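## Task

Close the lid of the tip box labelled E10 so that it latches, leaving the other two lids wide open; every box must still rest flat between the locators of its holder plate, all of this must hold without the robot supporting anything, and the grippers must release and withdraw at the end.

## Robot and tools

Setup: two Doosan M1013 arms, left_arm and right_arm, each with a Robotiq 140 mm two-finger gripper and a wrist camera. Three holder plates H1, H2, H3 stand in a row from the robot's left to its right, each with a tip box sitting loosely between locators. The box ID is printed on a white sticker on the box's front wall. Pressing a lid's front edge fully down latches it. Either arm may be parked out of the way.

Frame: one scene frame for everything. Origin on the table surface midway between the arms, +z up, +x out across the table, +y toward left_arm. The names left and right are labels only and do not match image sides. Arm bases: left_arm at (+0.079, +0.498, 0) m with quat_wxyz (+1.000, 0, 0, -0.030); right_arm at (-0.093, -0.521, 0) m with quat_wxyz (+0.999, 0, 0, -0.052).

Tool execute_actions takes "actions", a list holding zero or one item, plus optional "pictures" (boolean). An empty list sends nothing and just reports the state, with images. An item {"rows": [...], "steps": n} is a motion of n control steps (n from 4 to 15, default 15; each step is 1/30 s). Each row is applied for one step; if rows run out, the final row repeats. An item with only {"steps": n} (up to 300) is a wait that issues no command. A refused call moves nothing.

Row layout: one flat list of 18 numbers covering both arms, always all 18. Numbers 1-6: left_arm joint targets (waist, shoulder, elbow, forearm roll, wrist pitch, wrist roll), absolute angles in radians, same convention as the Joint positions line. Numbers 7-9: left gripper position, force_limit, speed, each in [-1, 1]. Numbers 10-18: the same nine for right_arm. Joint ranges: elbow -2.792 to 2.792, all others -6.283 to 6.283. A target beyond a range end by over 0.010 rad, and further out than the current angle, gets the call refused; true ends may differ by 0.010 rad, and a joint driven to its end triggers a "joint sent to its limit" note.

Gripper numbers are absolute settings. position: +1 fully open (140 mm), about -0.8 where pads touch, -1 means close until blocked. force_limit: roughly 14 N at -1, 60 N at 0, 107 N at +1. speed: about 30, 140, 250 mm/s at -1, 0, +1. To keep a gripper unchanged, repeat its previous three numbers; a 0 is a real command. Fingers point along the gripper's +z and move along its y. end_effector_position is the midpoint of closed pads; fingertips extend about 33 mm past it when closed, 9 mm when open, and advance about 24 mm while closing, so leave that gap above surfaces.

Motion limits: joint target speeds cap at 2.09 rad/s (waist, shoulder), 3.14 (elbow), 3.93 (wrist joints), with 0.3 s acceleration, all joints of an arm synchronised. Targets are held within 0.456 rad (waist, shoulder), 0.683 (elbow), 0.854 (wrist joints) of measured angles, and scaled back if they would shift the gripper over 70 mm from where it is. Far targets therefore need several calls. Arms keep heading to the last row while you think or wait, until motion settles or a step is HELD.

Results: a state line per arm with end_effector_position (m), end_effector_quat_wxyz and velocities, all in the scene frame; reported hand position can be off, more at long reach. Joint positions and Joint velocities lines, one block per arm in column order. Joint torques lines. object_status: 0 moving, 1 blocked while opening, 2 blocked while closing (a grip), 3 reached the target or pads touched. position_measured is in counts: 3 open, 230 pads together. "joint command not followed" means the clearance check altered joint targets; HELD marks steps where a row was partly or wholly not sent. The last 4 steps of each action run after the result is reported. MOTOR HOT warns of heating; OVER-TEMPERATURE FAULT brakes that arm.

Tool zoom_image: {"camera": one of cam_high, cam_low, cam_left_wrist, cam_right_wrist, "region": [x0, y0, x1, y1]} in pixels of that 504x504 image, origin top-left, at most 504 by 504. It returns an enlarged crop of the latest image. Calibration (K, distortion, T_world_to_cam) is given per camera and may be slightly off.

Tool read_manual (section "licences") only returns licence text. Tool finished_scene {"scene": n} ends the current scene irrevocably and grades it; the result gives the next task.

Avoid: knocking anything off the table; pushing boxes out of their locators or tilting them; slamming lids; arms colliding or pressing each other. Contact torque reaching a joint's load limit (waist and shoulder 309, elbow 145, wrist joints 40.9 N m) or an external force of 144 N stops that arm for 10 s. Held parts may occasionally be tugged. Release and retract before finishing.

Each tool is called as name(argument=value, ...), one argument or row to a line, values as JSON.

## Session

execute_actions(
  actions=[],
)

Scene clock: 0.00 s of 7200.00 s.
left_arm: end_effector_position=(+0.2926, +0.1035, +0.1347) position_measured=3 object_status=3 end_effector_quat_wxyz=(-0.651, +0.754, -0.074, +0.050) end_effector_velocity=(+0.000, +0.000, -0.001) end_effector_angular_velocity=(-0.001, -0.000, -0.001) | right_arm: end_effector_position=(+0.2452, -0.7818, +0.2363) position_measured=3 object_status=3 end_effector_quat_wxyz=(+0.274, +0.354, +0.681, -0.579) end_effector_velocity=(-0.000, -0.000, -0.000) end_effector_angular_velocity=(+0.000, +0.000, +0.000)
Joint positions: left_arm=[-1.342  0.695  1.797  0.38   2.033  0.249] | right_arm=[ 0.193  0.094  2.489 -1.369  1.485  0.366]
Joint velocities: left_arm=[-0.     0.001  0.     0.    -0.002 -0.001] | right_arm=[-0.  0.  0. -0. -0.  0.]
Joint torques (N m, as the joint torque sensors report them, + toward a larger angle): no reading
camera_calibration (this result's frames):
cam_left_wrist: T_world_to_cam=[[0.0530967, -0.121872, -0.991125, 0.136772], [-0.977375, -0.209838, -0.0265577, 0.320061], [-0.204739, 0.970111, -0.130257, 0.156268], [0, 0, 0, 1]] pos_world=[0.337552, -0.0677674, 0.164414]
cam_right_wrist: T_world_to_cam=[[0.873533, 0.0223464, -0.486252, -0.0764848], [0.475225, 0.177083, 0.86186, -0.175338], [0.105367, -0.983942, 0.144068, -0.643557], [0, 0, 0, 1]] pos_world=[0.217947, -0.600465, 0.206642]

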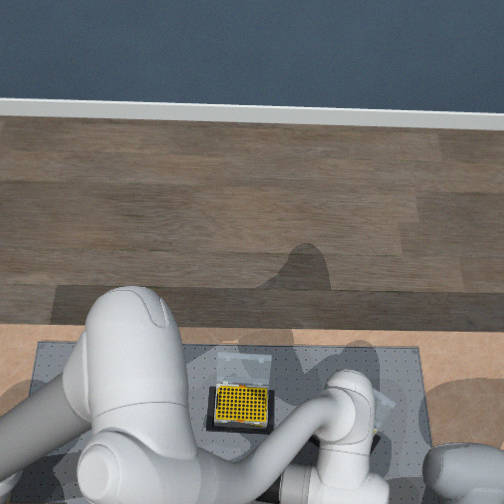

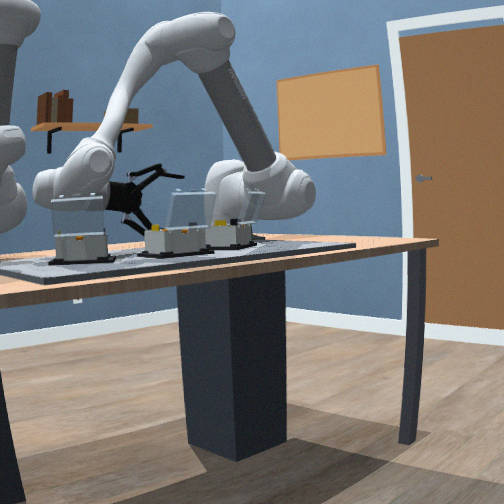

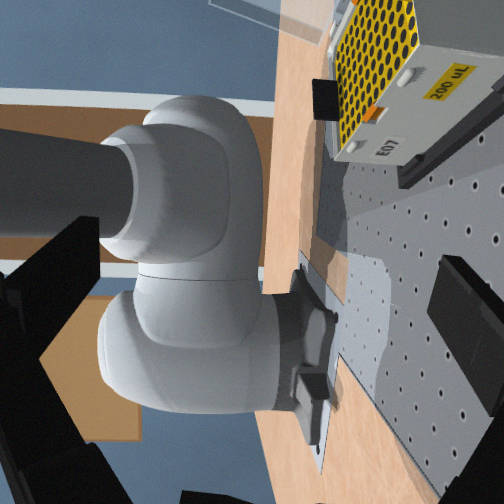

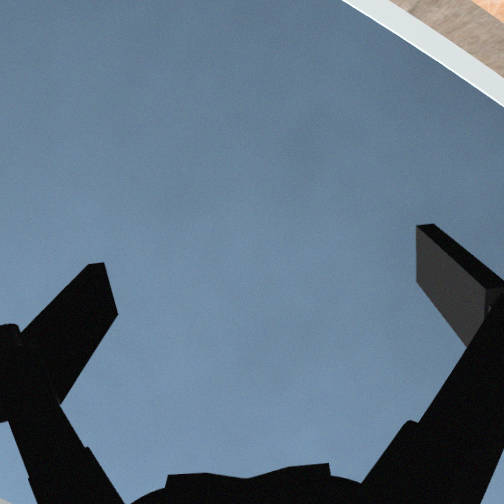

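execute_actions(
  actions=[
    {"rows":[[-1.342,0.15,1.797,0.38,2.033,0.249,1,0,0,0.193,0.05,1.7,0,1.39,0.366,1,0,0]],"steps":15},
  ],
)

execute_actions(
  actions=[
    {"steps":25},
  ],
)

execute_actions(
  actions=[
    {"rows":[[0.6,0.15,1.5,0.38,2.033,0.249,1,0,0,0.193,0.05,1.7,0,1.39,-0.549,1,0,0]],"steps":15},
  ],
)

execute_actions(
  actions=[
    {"steps":45},
  ],
  pictures=true,
)

Scene clock: 0.80 s of 7200.00 s.
left_arm: end_effector_position=(+0.2907, +0.1144, +0.2510) position_measured=3 object_status=3 end_effector_quat_wxyz=(-0.545, +0.834, -0.051, +0.077) end_effector_velocity=(-0.017, +0.096, +0.410) end_effector_angular_velocity=(-0.977, -0.165, +0.001) | right_arm: end_effector_position=(+0.2475, -0.7804, +0.2366) position_measured=3 object_status=3 end_effector_quat_wxyz=(+0.273, +0.364, +0.680, -0.575) end_effector_velocity=(+0.006, +0.003, +0.001) end_effector_angular_velocity=(+0.025, -0.030, -0.034)
Joint positions: left_arm=[-1.342  0.419  1.797  0.38   2.033  0.249] | right_arm=[ 0.193  0.094  2.476 -1.353  1.484  0.366]
Joint velocities: left_arm=[ 0.    -0.99  -0.    -0.001  0.    -0.   ] | right_arm=[ 0.     0.    -0.032  0.04  -0.    -0.   ]
Joint torques (N m, as the joint torque sensors report them, + toward a larger angle): left_arm=[  3.35 -71.05 -31.45   4.04   2.76   0.4 ] | right_arm=[ -0.53 -28.68 -17.45  -0.66   2.35  -0.31]
Kept back: nothing.
A step of this action was HELD (marked below), so the last 4 steps of it were dropped. An arm can still carry out its HELD step.
Steps of this call (steps 1 to 13: nothing new was sent; steps 14 to 24: the first 11 steps of this action). Readings (joint positions | what the end effector reports):
14: left_arm=[-1.342 0.694 1.797 0.380 2.033 0.249] | right_arm=[0.193 0.094 2.488 -1.367 1.485 0.366] | left_arm position_measured=3 object_status=3 | right_arm position_measured=3 object_status=3
15: left_arm=[-1.342 0.688 1.798 0.380 2.033 0.249] | right_arm=[0.193 0.094 2.479 -1.355 1.484 0.366] | left_arm position_measured=3 object_status=3 | right_arm position_measured=3 object_status=3
16: left_arm=[-1.342 0.674 1.798 0.380 2.033 0.249] | right_arm=[0.193 0.094 2.477 -1.355 1.484 0.366] | left_arm position_measured=3 object_status=3 | right_arm position_measured=3 object_status=3 HELD
17: left_arm=[-1.342 0.653 1.798 0.380 2.033 0.249] | right_arm=[0.193 0.094 2.478 -1.355 1.484 0.366] | left_arm position_measured=3 object_status=3 | right_arm position_measured=3 object_status=3 HELD
18: left_arm=[-1.342 0.623 1.798 0.380 2.033 0.249] | right_arm=[0.193 0.094 2.479 -1.355 1.484 0.366] | left_arm position_measured=3 object_status=3 | right_arm position_measured=3 object_status=3 HELD
19: left_arm=[-1.342 0.588 1.797 0.380 2.033 0.249] | right_arm=[0.193 0.094 2.479 -1.355 1.484 0.366] | left_arm position_measured=3 object_status=3 | right_arm position_measured=3 object_status=3 HELD
21: left_arm=[-1.342 0.519 1.797 0.380 2.033 0.249] | right_arm=[0.193 0.094 2.479 -1.355 1.484 0.366] | left_arm position_measured=3 object_status=3 | right_arm position_measured=3 object_status=3
24: the state above
joint command not followed: on one or more control steps a check withheld the commanded joint targets of the right arm, and it was not sent them on those steps.
cause: the commanded joint targets would bring a part of the robot too close to another arm (a part of this arm just beyond joint 4 (forearm roll) and a part of the other arm just beyond its joint 5 (wrist pitch), along the way the arms are being sent); next, command targets that bring no part of the robot closer to that arm.

Scene clock: 1.63 s of 7200.00 s.
left_arm: end_effector_position=(+0.2883, +0.1295, +0.3013) position_measured=3 object_status=3 end_effector_quat_wxyz=(-0.493, +0.865, -0.041, +0.089) end_effector_velocity=(+0.000, +0.001, -0.000) end_effector_angular_velocity=(+0.002, -0.001, +0.001) | right_arm: end_effector_position=(+0.2717, -0.7651, +0.2392) position_measured=3 object_status=3 end_effector_quat_wxyz=(+0.262, +0.443, +0.673, -0.532) end_effector_velocity=(+0.037, +0.026, +0.005) end_effector_angular_velocity=(+0.150, -0.157, -0.134)
Joint positions: left_arm=[-1.342  0.295  1.797  0.38   2.033  0.249] | right_arm=[ 0.193  0.087  2.368 -1.217  1.469  0.366]
Joint velocities: left_arm=[ 0.001  0.001  0.001  0.     0.001 -0.001] | right_arm=[-0.    -0.01  -0.153  0.19  -0.021 -0.001]
Joint torques (N m, as the joint torque sensors report them, + toward a larger angle): left_arm=[  2.78 -61.23 -36.64   4.55   2.43   0.13] | right_arm=[ -0.55 -30.16 -21.49  -0.6    2.49  -0.4 ]
Kept back: nothing.
Steps of this call (steps 1 to 25: nothing new was sent). Readings (joint positions | what the end effector reports):
1: left_arm=[-1.342 0.386 1.797 0.380 2.033 0.249] | right_arm=[0.193 0.094 2.475 -1.351 1.484 0.366] | left_arm position_measured=3 object_status=3 | right_arm position_measured=3 object_status=3
2: left_arm=[-1.342 0.356 1.797 0.380 2.033 0.249] | right_arm=[0.193 0.094 2.474 -1.349 1.484 0.366] | left_arm position_measured=3 object_status=3 | right_arm position_measured=3 object_status=3
4: left_arm=[-1.342 0.312 1.797 0.380 2.033 0.249] | right_arm=[0.193 0.093 2.470 -1.344 1.483 0.366] | left_arm position_measured=3 object_status=3 | right_arm position_measured=3 object_status=3
8: left_arm=[-1.342 0.296 1.797 0.380 2.033 0.249] | right_arm=[0.193 0.092 2.455 -1.326 1.481 0.366] | left_arm position_measured=3 object_status=3 | right_arm position_measured=3 object_status=3
25: the state above

Scene clock: 2.00 s of 7200.00 s.
left_arm: end_effector_position=(+0.3930, +0.1526, +0.3660) position_measured=3 object_status=3 end_effector_quat_wxyz=(-0.414, +0.904, +0.092, +0.055) end_effector_velocity=(+0.353, +0.190, +0.185) end_effector_angular_velocity=(-0.485, -0.217, +0.899) | right_arm: end_effector_position=(+0.2832, -0.7558, +0.2403) position_measured=3 object_status=3 end_effector_quat_wxyz=(+0.241, +0.459, +0.682, -0.516) end_effector_velocity=(+0.029, +0.026, +0.002) end_effector_angular_velocity=(+0.160, +0.031, -0.057)
Joint positions: left_arm=[-1.088  0.228  1.66   0.38   2.033  0.249] | right_arm=[ 0.193  0.084  2.318 -1.152  1.463  0.313]
Joint velocities: left_arm=[ 0.899 -0.174 -0.355 -0.    -0.001 -0.   ] | right_arm=[-0.    -0.007 -0.125  0.169 -0.014 -0.17 ]
Joint torques (N m, as the joint torque sensors report them, + toward a larger angle): left_arm=[ -0.01 -60.32 -35.62   4.56   2.13   0.26] | right_arm=[ -1.23 -30.36 -23.52  -0.91   2.3   -0.16]
Steps of this call (steps 1 to 11: the first 11 steps of this action). Readings (joint positions | what the end effector reports):
1: left_arm=[-1.341 0.295 1.797 0.380 2.033 0.249] | right_arm=[0.193 0.086 2.363 -1.210 1.468 0.366] | left_arm position_measured=3 object_status=3 | right_arm position_measured=3 object_status=3
2: left_arm=[-1.335 0.293 1.793 0.380 2.033 0.249] | right_arm=[0.193 0.086 2.358 -1.204 1.468 0.363] | left_arm position_measured=3 object_status=3 | right_arm position_measured=3 object_status=3
4: left_arm=[-1.300 0.282 1.770 0.380 2.033 0.249] | right_arm=[0.193 0.086 2.349 -1.193 1.467 0.353] | left_arm position_measured=3 object_status=3 | right_arm position_measured=3 object_status=3
8: left_arm=[-1.178 0.248 1.700 0.380 2.033 0.249] | right_arm=[0.193 0.085 2.331 -1.170 1.465 0.330] | left_arm position_measured=3 object_status=3 | right_arm position_measured=3 object_status=3
11: the state above

Scene clock: 3.50 s of 7200.00 s.
left_arm: end_effector_position=(+0.5128, +0.7481, +0.4544) position_measured=3 object_status=3 end_effector_quat_wxyz=(-0.297, +0.651, +0.687, -0.131) end_effector_velocity=(-0.223, +0.392, +0.009) end_effector_angular_velocity=(+0.005, -0.021, +0.902) | right_arm: end_effector_position=(+0.3238, -0.7021, +0.2390) position_measured=3 object_status=3 end_effector_quat_wxyz=(+0.146, +0.500, +0.738, -0.430) end_effector_velocity=(+0.023, +0.043, -0.003) end_effector_angular_velocity=(+0.196, +0.010, -0.026)
Joint positions: left_arm=[0.289 0.152 1.505 0.38  2.033 0.249] | right_arm=[ 0.193  0.074  2.142 -0.87   1.442  0.067]
Joint velocities: left_arm=[ 0.902 -0.007 -0.015  0.     0.001  0.001] | right_arm=[-0.    -0.005 -0.1    0.19  -0.011 -0.139]
Joint torques (N m, as the joint torque sensors report them, + toward a larger angle): left_arm=[  1.16 -51.93 -39.71   5.27   1.66   0.32] | right_arm=[ -0.15 -39.04 -29.68   1.13   1.21  -0.21]
Kept back: nothing.
Steps of this call (steps 1 to 4: the last 4 steps of your previous action; steps 5 to 45: the robot went on to your last target). Readings (joint positions | what the end effector reports):
1: left_arm=[-1.057 0.222 1.648 0.380 2.033 0.249] | right_arm=[0.193 0.084 2.314 -1.147 1.462 0.307] | left_arm position_measured=3 object_status=3 | right_arm position_measured=3 object_status=3
2: left_arm=[-1.027 0.217 1.637 0.380 2.033 0.249] | right_arm=[0.193 0.083 2.310 -1.141 1.462 0.301] | left_arm position_measured=3 object_status=3 | right_arm position_measured=3 object_status=3
4: left_arm=[-0.966 0.208 1.618 0.380 2.033 0.249] | right_arm=[0.193 0.083 2.302 -1.129 1.461 0.290] | left_arm position_measured=3 object_status=3 | right_arm position_measured=3 object_status=3
8: left_arm=[-0.843 0.192 1.587 0.380 2.033 0.249] | right_arm=[0.193 0.082 2.285 -1.106 1.459 0.267] | left_arm position_measured=3 object_status=3 | right_arm position_measured=3 object_status=3
45: the state above
camera_calibration (this result's frames):
cam_left_wrist: T_world_to_cam=[[0.79281, 0.217153, -0.56947, -0.304052], [0.273667, -0.961719, 0.0142702, 0.581472], [-0.544571, -0.167159, -0.821888, 0.956979], [0, 0, 0, 1]] pos_world=[0.603069, 0.785206, 0.605083]
cam_right_wrist: T_world_to_cam=[[0.910287, 0.0205285, -0.41347, -0.176204], [0.398377, -0.315047, 0.861418, -0.549686], [-0.112579, -0.948854, -0.294961, -0.373716], [0, 0, 0, 1]] pos_world=[0.337306, -0.524161, 0.290422]

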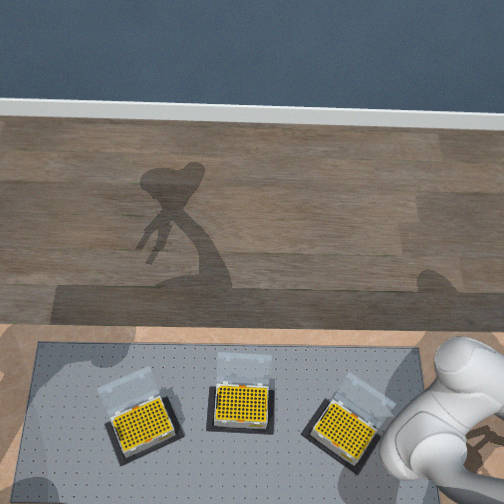

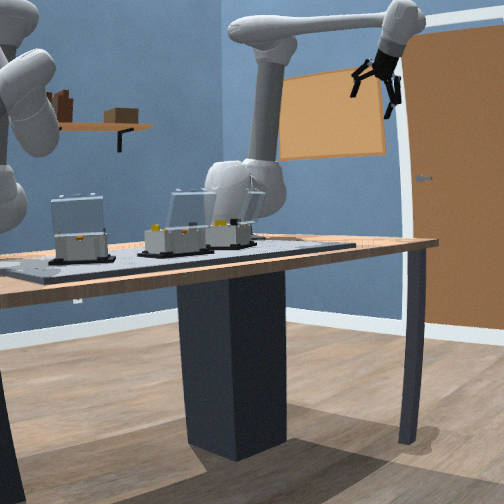

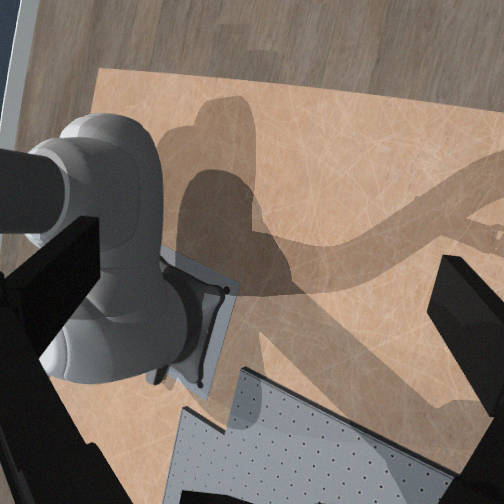

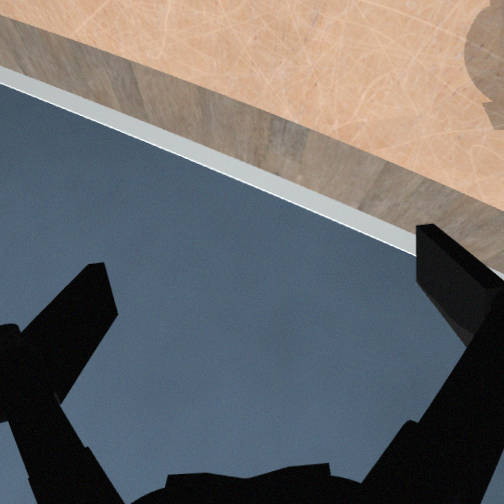

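execute_actions(
  actions=[
    {"rows":[[0.6,0.15,1.5,0.38,2.033,0.249,1,0,0,0.3,0.0,1.7,0,1.42,-0.4,1,0,0]],"steps":15},
  ],
)

execute_actions(
  actions=[
    {"steps":60},
  ],
)

execute_actions(
  actions=[
    {"rows":[[0.6,0.15,1.5,0.38,2.033,0.249,1,0,0,1.0,0.12,1.78,0,1.24,-0.68,1,0,0]],"steps":15},
  ],
)

execute_actions(
  actions=[
    {"steps":40},
  ],
  pictures=true,
)

Scene clock: 4.07 s of 7200.00 s.
left_arm: end_effector_position=(+0.4164, +0.8693, +0.4575) position_measured=3 object_status=3 end_effector_quat_wxyz=(-0.272, +0.537, +0.780, -0.172) end_effector_velocity=(+0.001, +0.001, -0.001) end_effector_angular_velocity=(+0.001, -0.002, -0.001) | right_arm: end_effector_position=(+0.3380, -0.6726, +0.2398) position_measured=3 object_status=3 end_effector_quat_wxyz=(+0.118, +0.512, +0.758, -0.387) end_effector_velocity=(+0.027, +0.059, +0.006) end_effector_angular_velocity=(+0.193, -0.030, -0.009)
Joint positions: left_arm=[0.6   0.15  1.5   0.38  2.033 0.249] | right_arm=[ 0.201  0.068  2.086 -0.761  1.438  0.   ]
Joint velocities: left_arm=[ 0.001  0.001 -0.001  0.001 -0.003  0.001] | right_arm=[ 0.025 -0.017 -0.097  0.19  -0.005 -0.101]
Joint torques (N m, as the joint torque sensors report them, + toward a larger angle): left_arm=[ -0.07 -49.39 -42.63   5.2    1.94  -0.04] | right_arm=[ -0.22 -41.64 -32.77   1.28   1.56  -0.57]
Steps of this call (steps 1 to 6: the robot went on to your last target; steps 7 to 17: the first 11 steps of this action). Readings (joint positions | what the end effector reports):
7: left_arm=[0.503 0.151 1.502 0.380 2.033 0.249] | right_arm=[0.193 0.073 2.119 -0.825 1.439 0.035] | left_arm position_measured=3 object_status=3 | right_arm position_measured=3 object_status=3
8: left_arm=[0.532 0.151 1.501 0.380 2.033 0.249] | right_arm=[0.193 0.073 2.116 -0.819 1.439 0.031] | left_arm position_measured=3 object_status=3 | right_arm position_measured=3 object_status=3
10: left_arm=[0.578 0.150 1.500 0.380 2.033 0.249] | right_arm=[0.195 0.072 2.109 -0.806 1.439 0.024] | left_arm position_measured=3 object_status=3 | right_arm position_measured=3 object_status=3
14: left_arm=[0.600 0.150 1.500 0.380 2.033 0.249] | right_arm=[0.198 0.069 2.096 -0.780 1.438 0.010] | left_arm position_measured=3 object_status=3 | right_arm position_measured=3 object_status=3
17: the state above

Scene clock: 6.07 s of 7200.00 s.
left_arm: end_effector_position=(+0.4164, +0.8693, +0.4575) position_measured=3 object_status=3 end_effector_quat_wxyz=(-0.272, +0.536, +0.780, -0.172) end_effector_velocity=(-0.000, -0.000, -0.000) end_effector_angular_velocity=(-0.001, +0.001, -0.001) | right_arm: end_effector_position=(+0.3986, -0.5344, +0.2756) position_measured=3 object_status=3 end_effector_quat_wxyz=(+0.049, +0.523, +0.827, -0.201) end_effector_velocity=(+0.031, +0.076, +0.031) end_effector_angular_velocity=(+0.207, -0.052, +0.052)
Joint positions: left_arm=[0.6   0.15  1.5   0.38  2.033 0.249] | right_arm=[ 0.251  0.033  1.889 -0.373  1.429 -0.204]
Joint velocities: left_arm=[-0.001  0.     0.001  0.     0.001  0.   ] | right_arm=[ 0.025 -0.017 -0.097  0.19  -0.005 -0.1  ]
Joint torques (N m, as the joint torque sensors report them, + toward a larger angle): left_arm=[  0.75 -49.49 -42.06   5.19   1.44   0.24] | right_arm=[ -1.38 -41.59 -37.63   3.39   1.06  -0.08]
Kept back: nothing.
Steps of this call (steps 1 to 4: the last 4 steps of your previous action; steps 5 to 60: the robot went on to your last target). Readings (joint positions | what the end effector reports):
1: left_arm=[0.600 0.150 1.500 0.380 2.033 0.249] | right_arm=[0.202 0.067 2.083 -0.754 1.438 -0.003] | left_arm position_measured=3 object_status=3 | right_arm position_measured=3 object_status=3
2: left_arm=[0.600 0.150 1.500 0.380 2.033 0.249] | right_arm=[0.203 0.066 2.080 -0.748 1.437 -0.007] | left_arm position_measured=3 object_status=3 | right_arm position_measured=3 object_status=3
4: left_arm=[0.600 0.150 1.500 0.380 2.033 0.249] | right_arm=[0.204 0.065 2.073 -0.735 1.437 -0.013] | left_arm position_measured=3 object_status=3 | right_arm position_measured=3 object_status=3
8: left_arm=[0.600 0.150 1.500 0.380 2.033 0.249] | right_arm=[0.208 0.063 2.060 -0.709 1.437 -0.027] | left_arm position_measured=3 object_status=3 | right_arm position_measured=3 object_status=3
60: the state above

Scene clock: 6.43 s of 7200.00 s.
left_arm: end_effector_position=(+0.4164, +0.8693, +0.4575) position_measured=3 object_status=3 end_effector_quat_wxyz=(-0.272, +0.536, +0.780, -0.172) end_effector_velocity=(+0.000, +0.001, -0.001) end_effector_angular_velocity=(-0.000, +0.001, -0.000) | right_arm: end_effector_position=(+0.4096, -0.4891, +0.2723) position_measured=3 object_status=3 end_effector_quat_wxyz=(+0.042, +0.483, +0.857, -0.174) end_effector_velocity=(+0.026, +0.139, -0.015) end_effector_angular_velocity=(+0.157, +0.014, +0.314)
Joint positions: left_arm=[0.6   0.15  1.5   0.38  2.033 0.249] | right_arm=[ 0.306  0.042  1.873 -0.322  1.407 -0.262]
Joint velocities: left_arm=[ 0.001  0.002 -0.     0.001 -0.001  0.   ] | right_arm=[ 0.179  0.032 -0.038  0.13  -0.068 -0.169]
Joint torques (N m, as the joint torque sensors report them, + toward a larger angle): left_arm=[  1.66 -53.16 -42.32   5.51   1.57  -0.16] | right_arm=[ -1.55 -47.11 -36.8    2.98   0.78  -0.33]
Steps of this call (steps 1 to 11: the first 11 steps of this action). Readings (joint positions | what the end effector reports):
1: left_arm=[0.600 0.150 1.500 0.380 2.033 0.249] | right_arm=[0.253 0.033 1.886 -0.367 1.428 -0.207] | left_arm position_measured=3 object_status=3 | right_arm position_measured=3 object_status=3
2: left_arm=[0.600 0.150 1.500 0.380 2.033 0.249] | right_arm=[0.256 0.033 1.884 -0.362 1.427 -0.212] | left_arm position_measured=3 object_status=3 | right_arm position_measured=3 object_status=3
4: left_arm=[0.600 0.150 1.500 0.380 2.033 0.249] | right_arm=[0.265 0.034 1.881 -0.353 1.423 -0.222] | left_arm position_measured=3 object_status=3 | right_arm position_measured=3 object_status=3
8: left_arm=[0.600 0.150 1.500 0.380 2.033 0.249] | right_arm=[0.288 0.039 1.876 -0.335 1.414 -0.245] | left_arm position_measured=3 object_status=3 | right_arm position_measured=3 object_status=3
11: the state above

Scene clock: 7.77 s of 7200.00 s.
left_arm: end_effector_position=(+0.4164, +0.8693, +0.4575) position_measured=3 object_status=3 end_effector_quat_wxyz=(-0.272, +0.536, +0.780, -0.172) end_effector_velocity=(-0.001, -0.000, -0.000) end_effector_angular_velocity=(-0.001, +0.003, +0.000) | right_arm: end_effector_position=(+0.4034, -0.2939, +0.2595) position_measured=3 object_status=3 end_effector_quat_wxyz=(+0.026, +0.294, +0.951, -0.093) end_effector_velocity=(-0.033, +0.136, -0.005) end_effector_angular_velocity=(+0.093, +0.015, +0.284)
Joint positions: left_arm=[0.6   0.15  1.5   0.38  2.033 0.249] | right_arm=[ 0.573  0.078  1.83  -0.175  1.331 -0.452]
Joint velocities: left_arm=[-0.     0.     0.001  0.001  0.002 -0.   ] | right_arm=[ 0.201  0.02  -0.024  0.082 -0.043 -0.106]
Joint torques (N m, as the joint torque sensors report them, + toward a larger angle): left_arm=[  2.48 -50.54 -41.84   5.18   1.62   0.56] | right_arm=[ -0.42 -45.41 -38.94   3.62   0.65  -0.37]
Kept back: nothing.
Steps of this call (steps 1 to 4: the last 4 steps of your previous action; steps 5 to 40: the robot went on to your last target). Readings (joint positions | what the end effector reports):
1: left_arm=[0.600 0.150 1.500 0.380 2.033 0.249] | right_arm=[0.312 0.043 1.871 -0.318 1.405 -0.268] | left_arm position_measured=3 object_status=3 | right_arm position_measured=3 object_status=3
2: left_arm=[0.600 0.150 1.500 0.380 2.033 0.249] | right_arm=[0.318 0.044 1.870 -0.313 1.403 -0.273] | left_arm position_measured=3 object_status=3 | right_arm position_measured=3 object_status=3
4: left_arm=[0.600 0.150 1.500 0.380 2.033 0.249] | right_arm=[0.331 0.046 1.867 -0.305 1.398 -0.285] | left_arm position_measured=3 object_status=3 | right_arm position_measured=3 object_status=3
8: left_arm=[0.600 0.150 1.500 0.380 2.033 0.249] | right_arm=[0.357 0.051 1.862 -0.287 1.389 -0.308] | left_arm position_measured=3 object_status=3 | right_arm position_measured=3 object_status=3
40: the state above
camera_calibration (this result's frames):
cam_left_wrist: T_world_to_cam=[[0.69212, 0.45133, -0.563269, -0.41661], [0.554547, -0.832022, 0.0147299, 0.494468], [-0.462004, -0.322554, -0.826142, 1.02994], [0, 0, 0, 1]] pos_world=[0.489972, 0.931647, 0.608927]
cam_right_wrist: T_world_to_cam=[[0.671663, 0.719105, -0.178204, -0.00802598], [0.704149, -0.544865, 0.455298, -0.555885], [0.23031, -0.431289, -0.872323, 0.19223], [0, 0, 0, 1]] pos_world=[0.352545, -0.214204, 0.419349]

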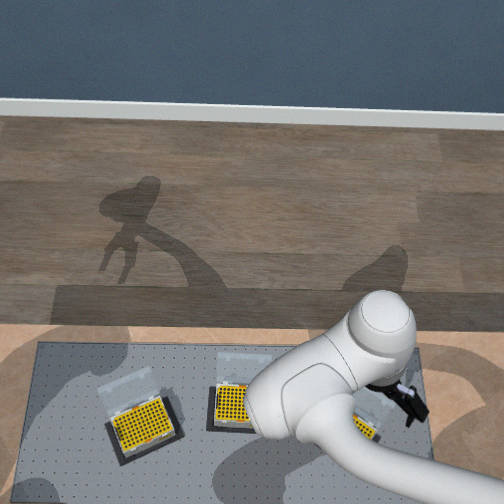

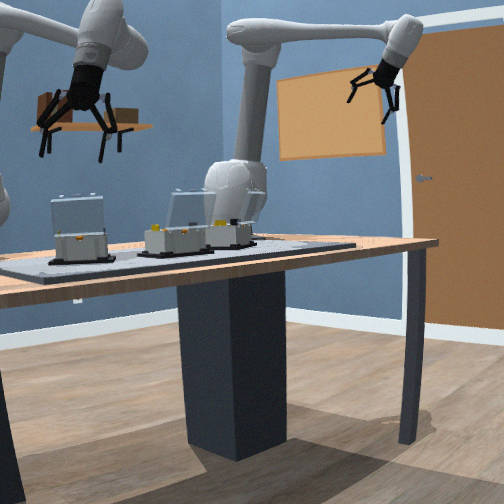

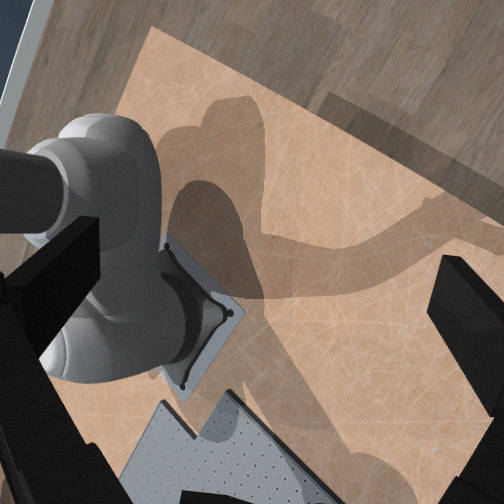

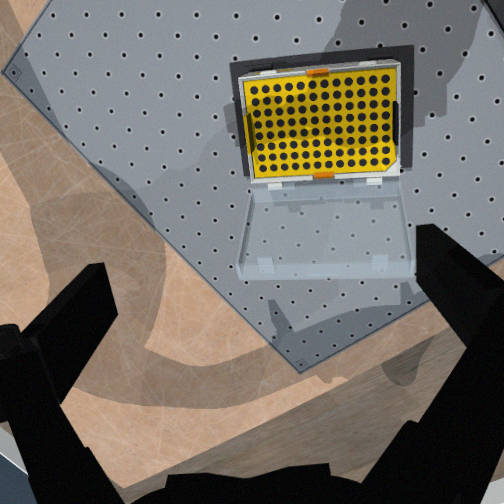

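execute_actions(
  actions=[
    {"rows":[[0.6,0.15,1.5,0.38,2.033,0.249,1,0,0,1.05,0.15,1.78,0,1.212,-0.625,1,0,0]],"steps":15},
  ],
)

execute_actions(
  actions=[
    {"steps":40},
  ],
  pictures=true,
)

Scene clock: 8.30 s of 7200.00 s.
left_arm: end_effector_position=(+0.4164, +0.8693, +0.4575) position_measured=3 object_status=3 end_effector_quat_wxyz=(-0.272, +0.536, +0.780, -0.172) end_effector_velocity=(-0.000, +0.000, +0.000) end_effector_angular_velocity=(+0.001, -0.002, +0.000) | right_arm: end_effector_position=(+0.3815, -0.2218, +0.2548) position_measured=3 object_status=3 end_effector_quat_wxyz=(+0.022, +0.225, +0.972, -0.070) end_effector_velocity=(-0.048, +0.131, -0.011) end_effector_angular_velocity=(+0.080, +0.015, +0.250)
Joint positions: left_arm=[0.6   0.15  1.5   0.38  2.033 0.249] | right_arm=[ 0.682  0.092  1.818 -0.134  1.305 -0.498]
Joint velocities: left_arm=[ 0.001 -0.001 -0.001 -0.    -0.001 -0.   ] | right_arm=[ 0.201  0.031 -0.021  0.072 -0.051 -0.068]
Joint torques (N m, as the joint torque sensors report them, + toward a larger angle): left_arm=[  3.93 -50.07 -42.83   5.19   1.46   0.44] | right_arm=[ -2.64 -48.93 -39.12   4.61   0.62  -0.22]
Steps of this call (steps 1 to 5: the robot went on to your last target; steps 6 to 16: the first 11 steps of this action). Readings (joint positions | what the end effector reports):
6: left_arm=[0.600 0.150 1.500 0.380 2.033 0.249] | right_arm=[0.614 0.082 1.826 -0.159 1.322 -0.474] | left_arm position_measured=3 object_status=3 | right_arm position_measured=3 object_status=3
7: left_arm=[0.600 0.150 1.500 0.380 2.033 0.249] | right_arm=[0.621 0.082 1.825 -0.156 1.321 -0.477] | left_arm position_measured=3 object_status=3 | right_arm position_measured=3 object_status=3
9: left_arm=[0.600 0.150 1.500 0.380 2.033 0.249] | right_arm=[0.634 0.084 1.823 -0.151 1.317 -0.482] | left_arm position_measured=3 object_status=3 | right_arm position_measured=3 object_status=3
13: left_arm=[0.600 0.150 1.500 0.380 2.033 0.249] | right_arm=[0.662 0.089 1.821 -0.141 1.311 -0.491] | left_arm position_measured=3 object_status=3 | right_arm position_measured=3 object_status=3
16: the state above

Scene clock: 9.63 s of 7200.00 s.
left_arm: end_effector_position=(+0.4164, +0.8693, +0.4575) position_measured=3 object_status=3 end_effector_quat_wxyz=(-0.272, +0.536, +0.780, -0.172) end_effector_velocity=(-0.000, -0.000, +0.000) end_effector_angular_velocity=(-0.000, +0.001, +0.001) | right_arm: end_effector_position=(+0.2874, -0.0544, +0.2408) position_measured=3 object_status=3 end_effector_quat_wxyz=(+0.007, +0.060, +0.998, -0.018) end_effector_velocity=(-0.091, +0.114, -0.009) end_effector_angular_velocity=(+0.074, +0.028, +0.245)
Joint positions: left_arm=[0.6   0.15  1.5   0.38  2.033 0.249] | right_arm=[ 0.953  0.135  1.79  -0.035  1.237 -0.592]
Joint velocities: left_arm=[-0.     0.     0.    -0.     0.001 -0.001] | right_arm=[ 0.201  0.031 -0.021  0.072 -0.05  -0.068]
Joint torques (N m, as the joint torque sensors report them, + toward a larger angle): left_arm=[  0.97 -50.46 -43.31   5.31   1.68   0.84] | right_arm=[ -2.97 -55.92 -38.33   4.32   0.63  -0.3 ]
Kept back: nothing.
Steps of this call (steps 1 to 4: the last 4 steps of your previous action; steps 5 to 40: the robot went on to your last target). Readings (joint positions | what the end effector reports):
1: left_arm=[0.600 0.150 1.500 0.380 2.033 0.249] | right_arm=[0.689 0.093 1.818 -0.131 1.304 -0.501] | left_arm position_measured=3 object_status=3 | right_arm position_measured=3 object_status=3
2: left_arm=[0.600 0.150 1.500 0.380 2.033 0.249] | right_arm=[0.695 0.094 1.817 -0.129 1.302 -0.503] | left_arm position_measured=3 object_status=3 | right_arm position_measured=3 object_status=3
4: left_arm=[0.600 0.150 1.500 0.380 2.033 0.249] | right_arm=[0.709 0.096 1.816 -0.124 1.299 -0.508] | left_arm position_measured=3 object_status=3 | right_arm position_measured=3 object_status=3
8: left_arm=[0.600 0.150 1.500 0.380 2.033 0.249] | right_arm=[0.736 0.100 1.813 -0.114 1.292 -0.517] | left_arm position_measured=3 object_status=3 | right_arm position_measured=3 object_status=3
40: the state above
camera_calibration (this result's frames):
cam_left_wrist: T_world_to_cam=[[0.69212, 0.45133, -0.563269, -0.41661], [0.554547, -0.832022, 0.01473, 0.494468], [-0.462004, -0.322554, -0.826142, 1.02994], [0, 0, 0, 1]] pos_world=[0.489972, 0.931646, 0.608927]
cam_right_wrist: T_world_to_cam=[[0.255145, 0.964726, -0.0648438, 0.0000657943], [0.905913, -0.215072, 0.364781, -0.35346], [0.337968, -0.151815, -0.928832, 0.303844], [0, 0, 0, 1]] pos_world=[0.217498, -0.0299548, 0.41116]

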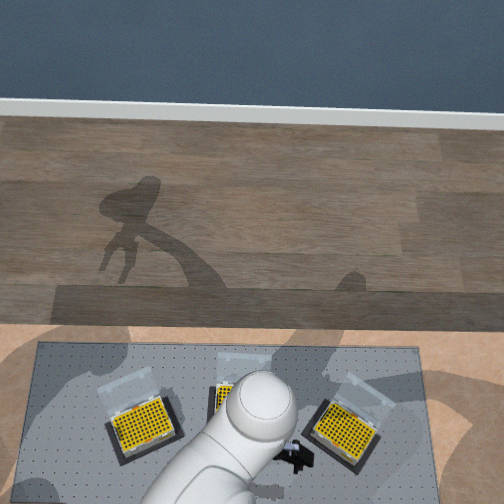

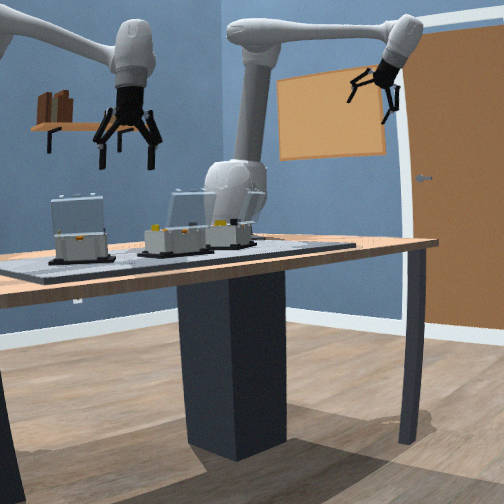

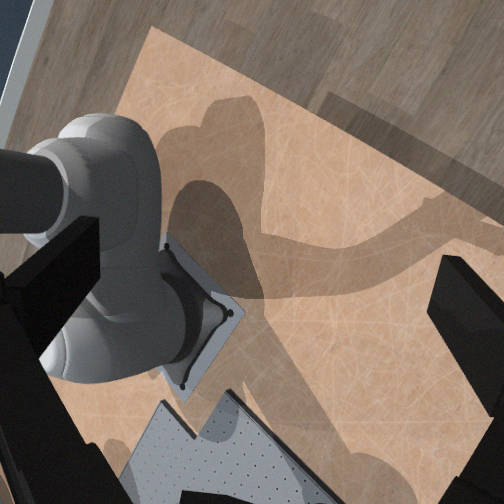

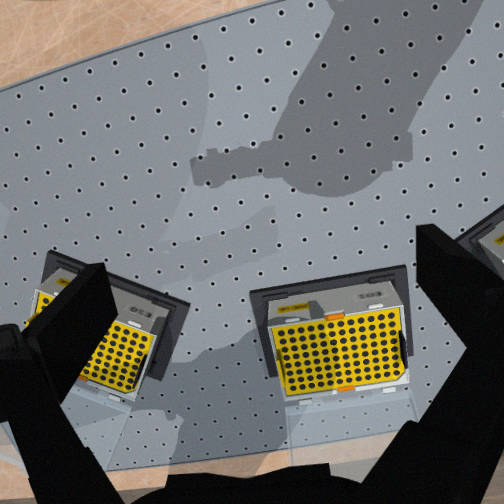

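zoom_image(
  camera="cam_right_wrist",
  region=[100, 260, 420, 360],
)

Region (100, 260, 420, 360) of cam_right_wrist's 504x504 image, scaled by 1.575, with more detail than that image has; it fills the top 158 rows of this view, and the rest is white.

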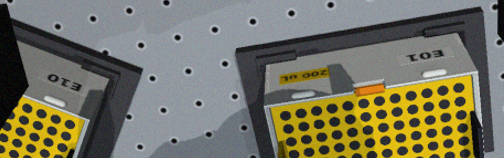

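execute_actions(
  actions=[
    {"rows":[[0.6,0.15,1.5,0.38,2.033,0.249,1,0,0,0.322,0.148,1.719,0,1.274,-0.709,-0.85,0,0]],"steps":15},
  ],
)

execute_actions(
  actions=[
    {"steps":30},
  ],
)

execute_actions(
  actions=[
    {"rows":[[0.6,0.15,1.5,0.38,2.033,0.249,1,0,0,0.322,0.214,1.842,0,1.085,-0.709,-0.85,0,0]],"steps":15},
  ],
)

execute_actions(
  actions=[
    {"steps":8},
  ],
  pictures=true,
)

Scene clock: 10.73 s of 7200.00 s.
left_arm: end_effector_position=(+0.4164, +0.8693, +0.4575) position_measured=3 object_status=3 end_effector_quat_wxyz=(-0.272, +0.536, +0.780, -0.172) end_effector_velocity=(+0.000, -0.000, +0.001) end_effector_angular_velocity=(+0.001, -0.003, -0.000) | right_arm: end_effector_position=(+0.3531, -0.0879, +0.2506) position_measured=77 object_status=0 end_effector_quat_wxyz=(-0.000, +0.097, +0.995, -0.000) end_effector_velocity=(+0.347, -0.340, +0.036) end_effector_angular_velocity=(+0.003, -0.003, -0.690)
Joint positions: left_arm=[0.6   0.15  1.5   0.38  2.033 0.249] | right_arm=[ 0.82   0.149  1.754  0.     1.24  -0.661]
Joint velocities: left_arm=[-0.    -0.002 -0.001 -0.    -0.001 -0.   ] | right_arm=[-0.781 -0.002 -0.066  0.     0.064 -0.091]
Joint torques (N m, as the joint torque sensors report them, + toward a larger angle): left_arm=[  3.14 -52.17 -41.7    5.75   1.86   0.51] | right_arm=[ -2.24 -58.28 -37.99   4.1    0.34  -0.8 ]
Steps of this call (steps 1 to 22: the robot went on to your last target; steps 23 to 33: the first 11 steps of this action). Readings (joint positions | what the end effector reports):
23: left_arm=[0.600 0.150 1.500 0.380 2.033 0.249] | right_arm=[1.049 0.150 1.780 0.000 1.212 -0.625] | left_arm position_measured=3 object_status=3 | right_arm position_measured=3 object_status=0
24: left_arm=[0.600 0.150 1.500 0.380 2.033 0.249] | right_arm=[1.043 0.150 1.779 0.000 1.213 -0.626] | left_arm position_measured=3 object_status=3 | right_arm position_measured=9 object_status=0
26: left_arm=[0.600 0.150 1.500 0.380 2.033 0.249] | right_arm=[1.008 0.150 1.774 0.000 1.220 -0.633] | left_arm position_measured=3 object_status=3 | right_arm position_measured=24 object_status=0
30: left_arm=[0.600 0.150 1.500 0.380 2.033 0.249] | right_arm=[0.899 0.150 1.761 0.000 1.232 -0.651] | left_arm position_measured=3 object_status=3 | right_arm position_measured=54 object_status=0
33: the state above

Scene clock: 11.73 s of 7200.00 s.
left_arm: end_effector_position=(+0.4164, +0.8693, +0.4575) position_measured=3 object_status=3 end_effector_quat_wxyz=(-0.272, +0.536, +0.780, -0.172) end_effector_velocity=(+0.001, +0.000, -0.001) end_effector_angular_velocity=(+0.001, -0.001, -0.001) | right_arm: end_effector_position=(+0.5115, -0.3518, +0.2701) position_measured=233 object_status=3 end_effector_quat_wxyz=(+0.000, +0.317, +0.949, +0.000) end_effector_velocity=(+0.000, -0.000, +0.000) end_effector_angular_velocity=(+0.000, -0.000, -0.000)
Joint positions: left_arm=[0.6   0.15  1.5   0.38  2.033 0.249] | right_arm=[ 0.322  0.148  1.719  0.     1.274 -0.709]
Joint velocities: left_arm=[-0.001  0.001  0.    -0.    -0.002 -0.   ] | right_arm=[-0.001 -0.    -0.001 -0.     0.    -0.   ]
Joint torques (N m, as the joint torque sensors report them, + toward a larger angle): left_arm=[  2.04 -50.6  -40.84   4.78   2.18   0.46] | right_arm=[ -0.35 -55.76 -38.97   4.19   0.36  -0.41]
Kept back: nothing.
Steps of this call (steps 1 to 4: the last 4 steps of your previous action; steps 5 to 30: the robot went on to your last target). Readings (joint positions | what the end effector reports):
1: left_arm=[0.600 0.150 1.500 0.380 2.033 0.249] | right_arm=[0.793 0.149 1.752 0.000 1.242 -0.664] | left_arm position_measured=3 object_status=3 | right_arm position_measured=85 object_status=0
2: left_arm=[0.600 0.150 1.500 0.380 2.033 0.249] | right_arm=[0.767 0.149 1.750 0.000 1.244 -0.667] | left_arm position_measured=3 object_status=3 | right_arm position_measured=92 object_status=0
4: left_arm=[0.600 0.150 1.500 0.380 2.033 0.249] | right_arm=[0.714 0.149 1.746 0.000 1.247 -0.672] | left_arm position_measured=3 object_status=3 | right_arm position_measured=107 object_status=0
8: left_arm=[0.600 0.150 1.500 0.380 2.033 0.249] | right_arm=[0.609 0.149 1.739 0.000 1.255 -0.682] | left_arm position_measured=3 object_status=3 | right_arm position_measured=138 object_status=0
30: the state above

Scene clock: 12.10 s of 7200.00 s.
left_arm: end_effector_position=(+0.4164, +0.8693, +0.4575) position_measured=3 object_status=3 end_effector_quat_wxyz=(-0.272, +0.536, +0.780, -0.172) end_effector_velocity=(+0.001, +0.000, -0.001) end_effector_angular_velocity=(-0.001, -0.001, -0.001) | right_arm: end_effector_position=(+0.5118, -0.3518, +0.1655) position_measured=233 object_status=3 end_effector_quat_wxyz=(+0.000, +0.317, +0.949, +0.000) end_effector_velocity=(-0.002, -0.001, -0.005) end_effector_angular_velocity=(+0.000, -0.000, +0.001)
Joint positions: left_arm=[0.6   0.15  1.5   0.38  2.033 0.249] | right_arm=[ 0.322  0.214  1.841 -0.     1.085 -0.709]
Joint velocities: left_arm=[-0.001  0.001 -0.    -0.001 -0.001  0.   ] | right_arm=[-0.    -0.     0.009  0.    -0.009 -0.001]
Joint torques (N m, as the joint torque sensors report them, + toward a larger angle): left_arm=[  1.35 -50.13 -41.84   5.37   1.34   0.15] | right_arm=[ -0.94 -60.22 -36.03   3.81   0.24  -0.25]
Steps of this call (steps 1 to 11: the first 11 steps of this action). Readings (joint positions | what the end effector reports):
1: left_arm=[0.600 0.150 1.500 0.380 2.033 0.249] | right_arm=[0.322 0.148 1.719 0.000 1.274 -0.709] | left_arm position_measured=3 object_status=3 | right_arm position_measured=233 object_status=3
2: left_arm=[0.600 0.150 1.500 0.380 2.033 0.249] | right_arm=[0.322 0.152 1.725 0.000 1.264 -0.709] | left_arm position_measured=3 object_status=3 | right_arm position_measured=233 object_status=3
4: left_arm=[0.600 0.150 1.500 0.380 2.033 0.249] | right_arm=[0.322 0.173 1.765 0.000 1.202 -0.709] | left_arm position_measured=3 object_status=3 | right_arm position_measured=233 object_status=3
8: left_arm=[0.600 0.150 1.500 0.380 2.033 0.249] | right_arm=[0.322 0.212 1.837 -0.000 1.093 -0.709] | left_arm position_measured=3 object_status=3 | right_arm position_measured=233 object_status=3
11: the state above

Scene clock: 12.37 s of 7200.00 s.
left_arm: end_effector_position=(+0.4164, +0.8693, +0.4575) position_measured=3 object_status=3 end_effector_quat_wxyz=(-0.272, +0.536, +0.780, -0.172) end_effector_velocity=(-0.000, +0.000, +0.000) end_effector_angular_velocity=(+0.001, -0.002, -0.000) | right_arm: end_effector_position=(+0.5116, -0.3518, +0.1652) position_measured=233 object_status=3 end_effector_quat_wxyz=(+0.000, +0.317, +0.949, +0.000) end_effector_velocity=(-0.000, -0.000, -0.000) end_effector_angular_velocity=(-0.000, +0.001, +0.000)
Joint positions: left_arm=[0.6   0.15  1.5   0.38  2.033 0.249] | right_arm=[ 0.322  0.214  1.842 -0.     1.085 -0.709]
Joint velocities: left_arm=[ 0.    -0.001 -0.    -0.    -0.001  0.   ] | right_arm=[ 0.     0.     0.    -0.     0.001  0.   ]
Joint torques (N m, as the joint torque sensors report them, + toward a larger angle): left_arm=[  1.61 -52.16 -41.26   5.48   2.08   0.13] | right_arm=[ -0.71 -59.95 -35.75   4.04   0.48  -0.31]
Kept back: nothing.
Steps of this call (steps 1 to 4: the last 4 steps of your previous action; steps 5 to 8: the robot went on to your last target). Readings (joint positions | what the end effector reports):
1: left_arm=[0.600 0.150 1.500 0.380 2.033 0.249] | right_arm=[0.322 0.214 1.842 -0.000 1.085 -0.709] | left_arm position_measured=3 object_status=3 | right_arm position_measured=233 object_status=3
2: left_arm=[0.600 0.150 1.500 0.380 2.033 0.249] | right_arm=[0.322 0.214 1.842 -0.000 1.085 -0.709] | left_arm position_measured=3 object_status=3 | right_arm position_measured=233 object_status=3
4: left_arm=[0.600 0.150 1.500 0.380 2.033 0.249] | right_arm=[0.322 0.214 1.842 -0.000 1.085 -0.709] | left_arm position_measured=3 object_status=3 | right_arm position_measured=233 object_status=3
8: the state above
camera_calibration (this result's frames):
cam_left_wrist: T_world_to_cam=[[0.69212, 0.45133, -0.563269, -0.41661], [0.554547, -0.832022, 0.01473, 0.494468], [-0.462004, -0.322554, -0.826142, 1.02994], [0, 0, 0, 1]] pos_world=[0.489972, 0.931646, 0.608927]
cam_right_wrist: T_world_to_cam=[[0.704869, 0.708625, -0.031782, -0.100715], [0.672891, -0.653803, 0.346063, -0.625035], [0.22445, -0.265315, -0.937673, 0.132215], [0, 0, 0, 1]] pos_world=[0.461896, -0.302202, 0.337075]

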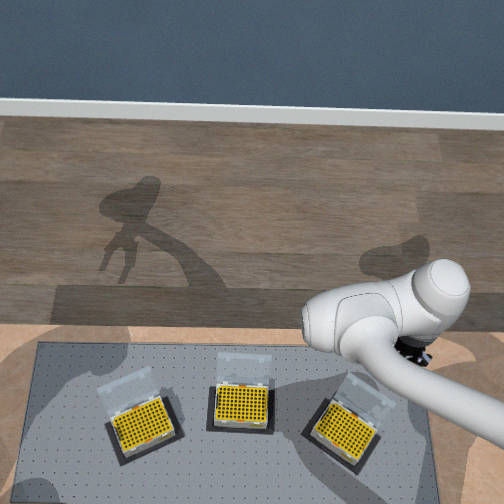

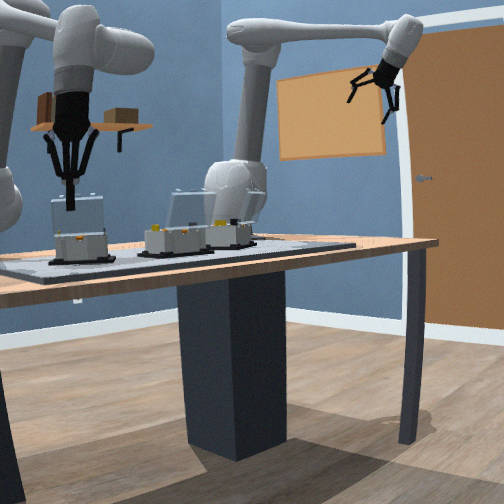

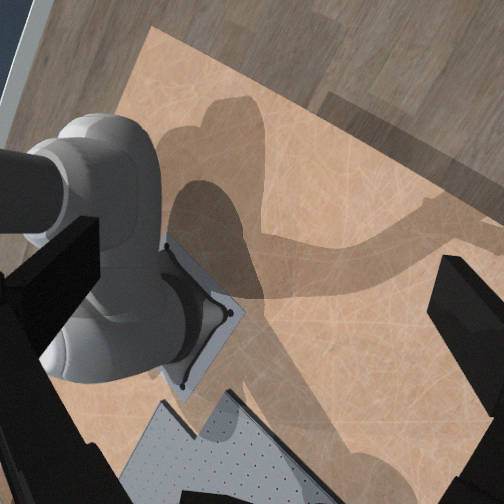

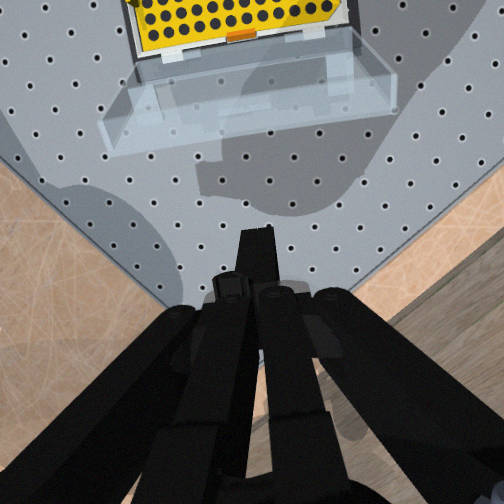

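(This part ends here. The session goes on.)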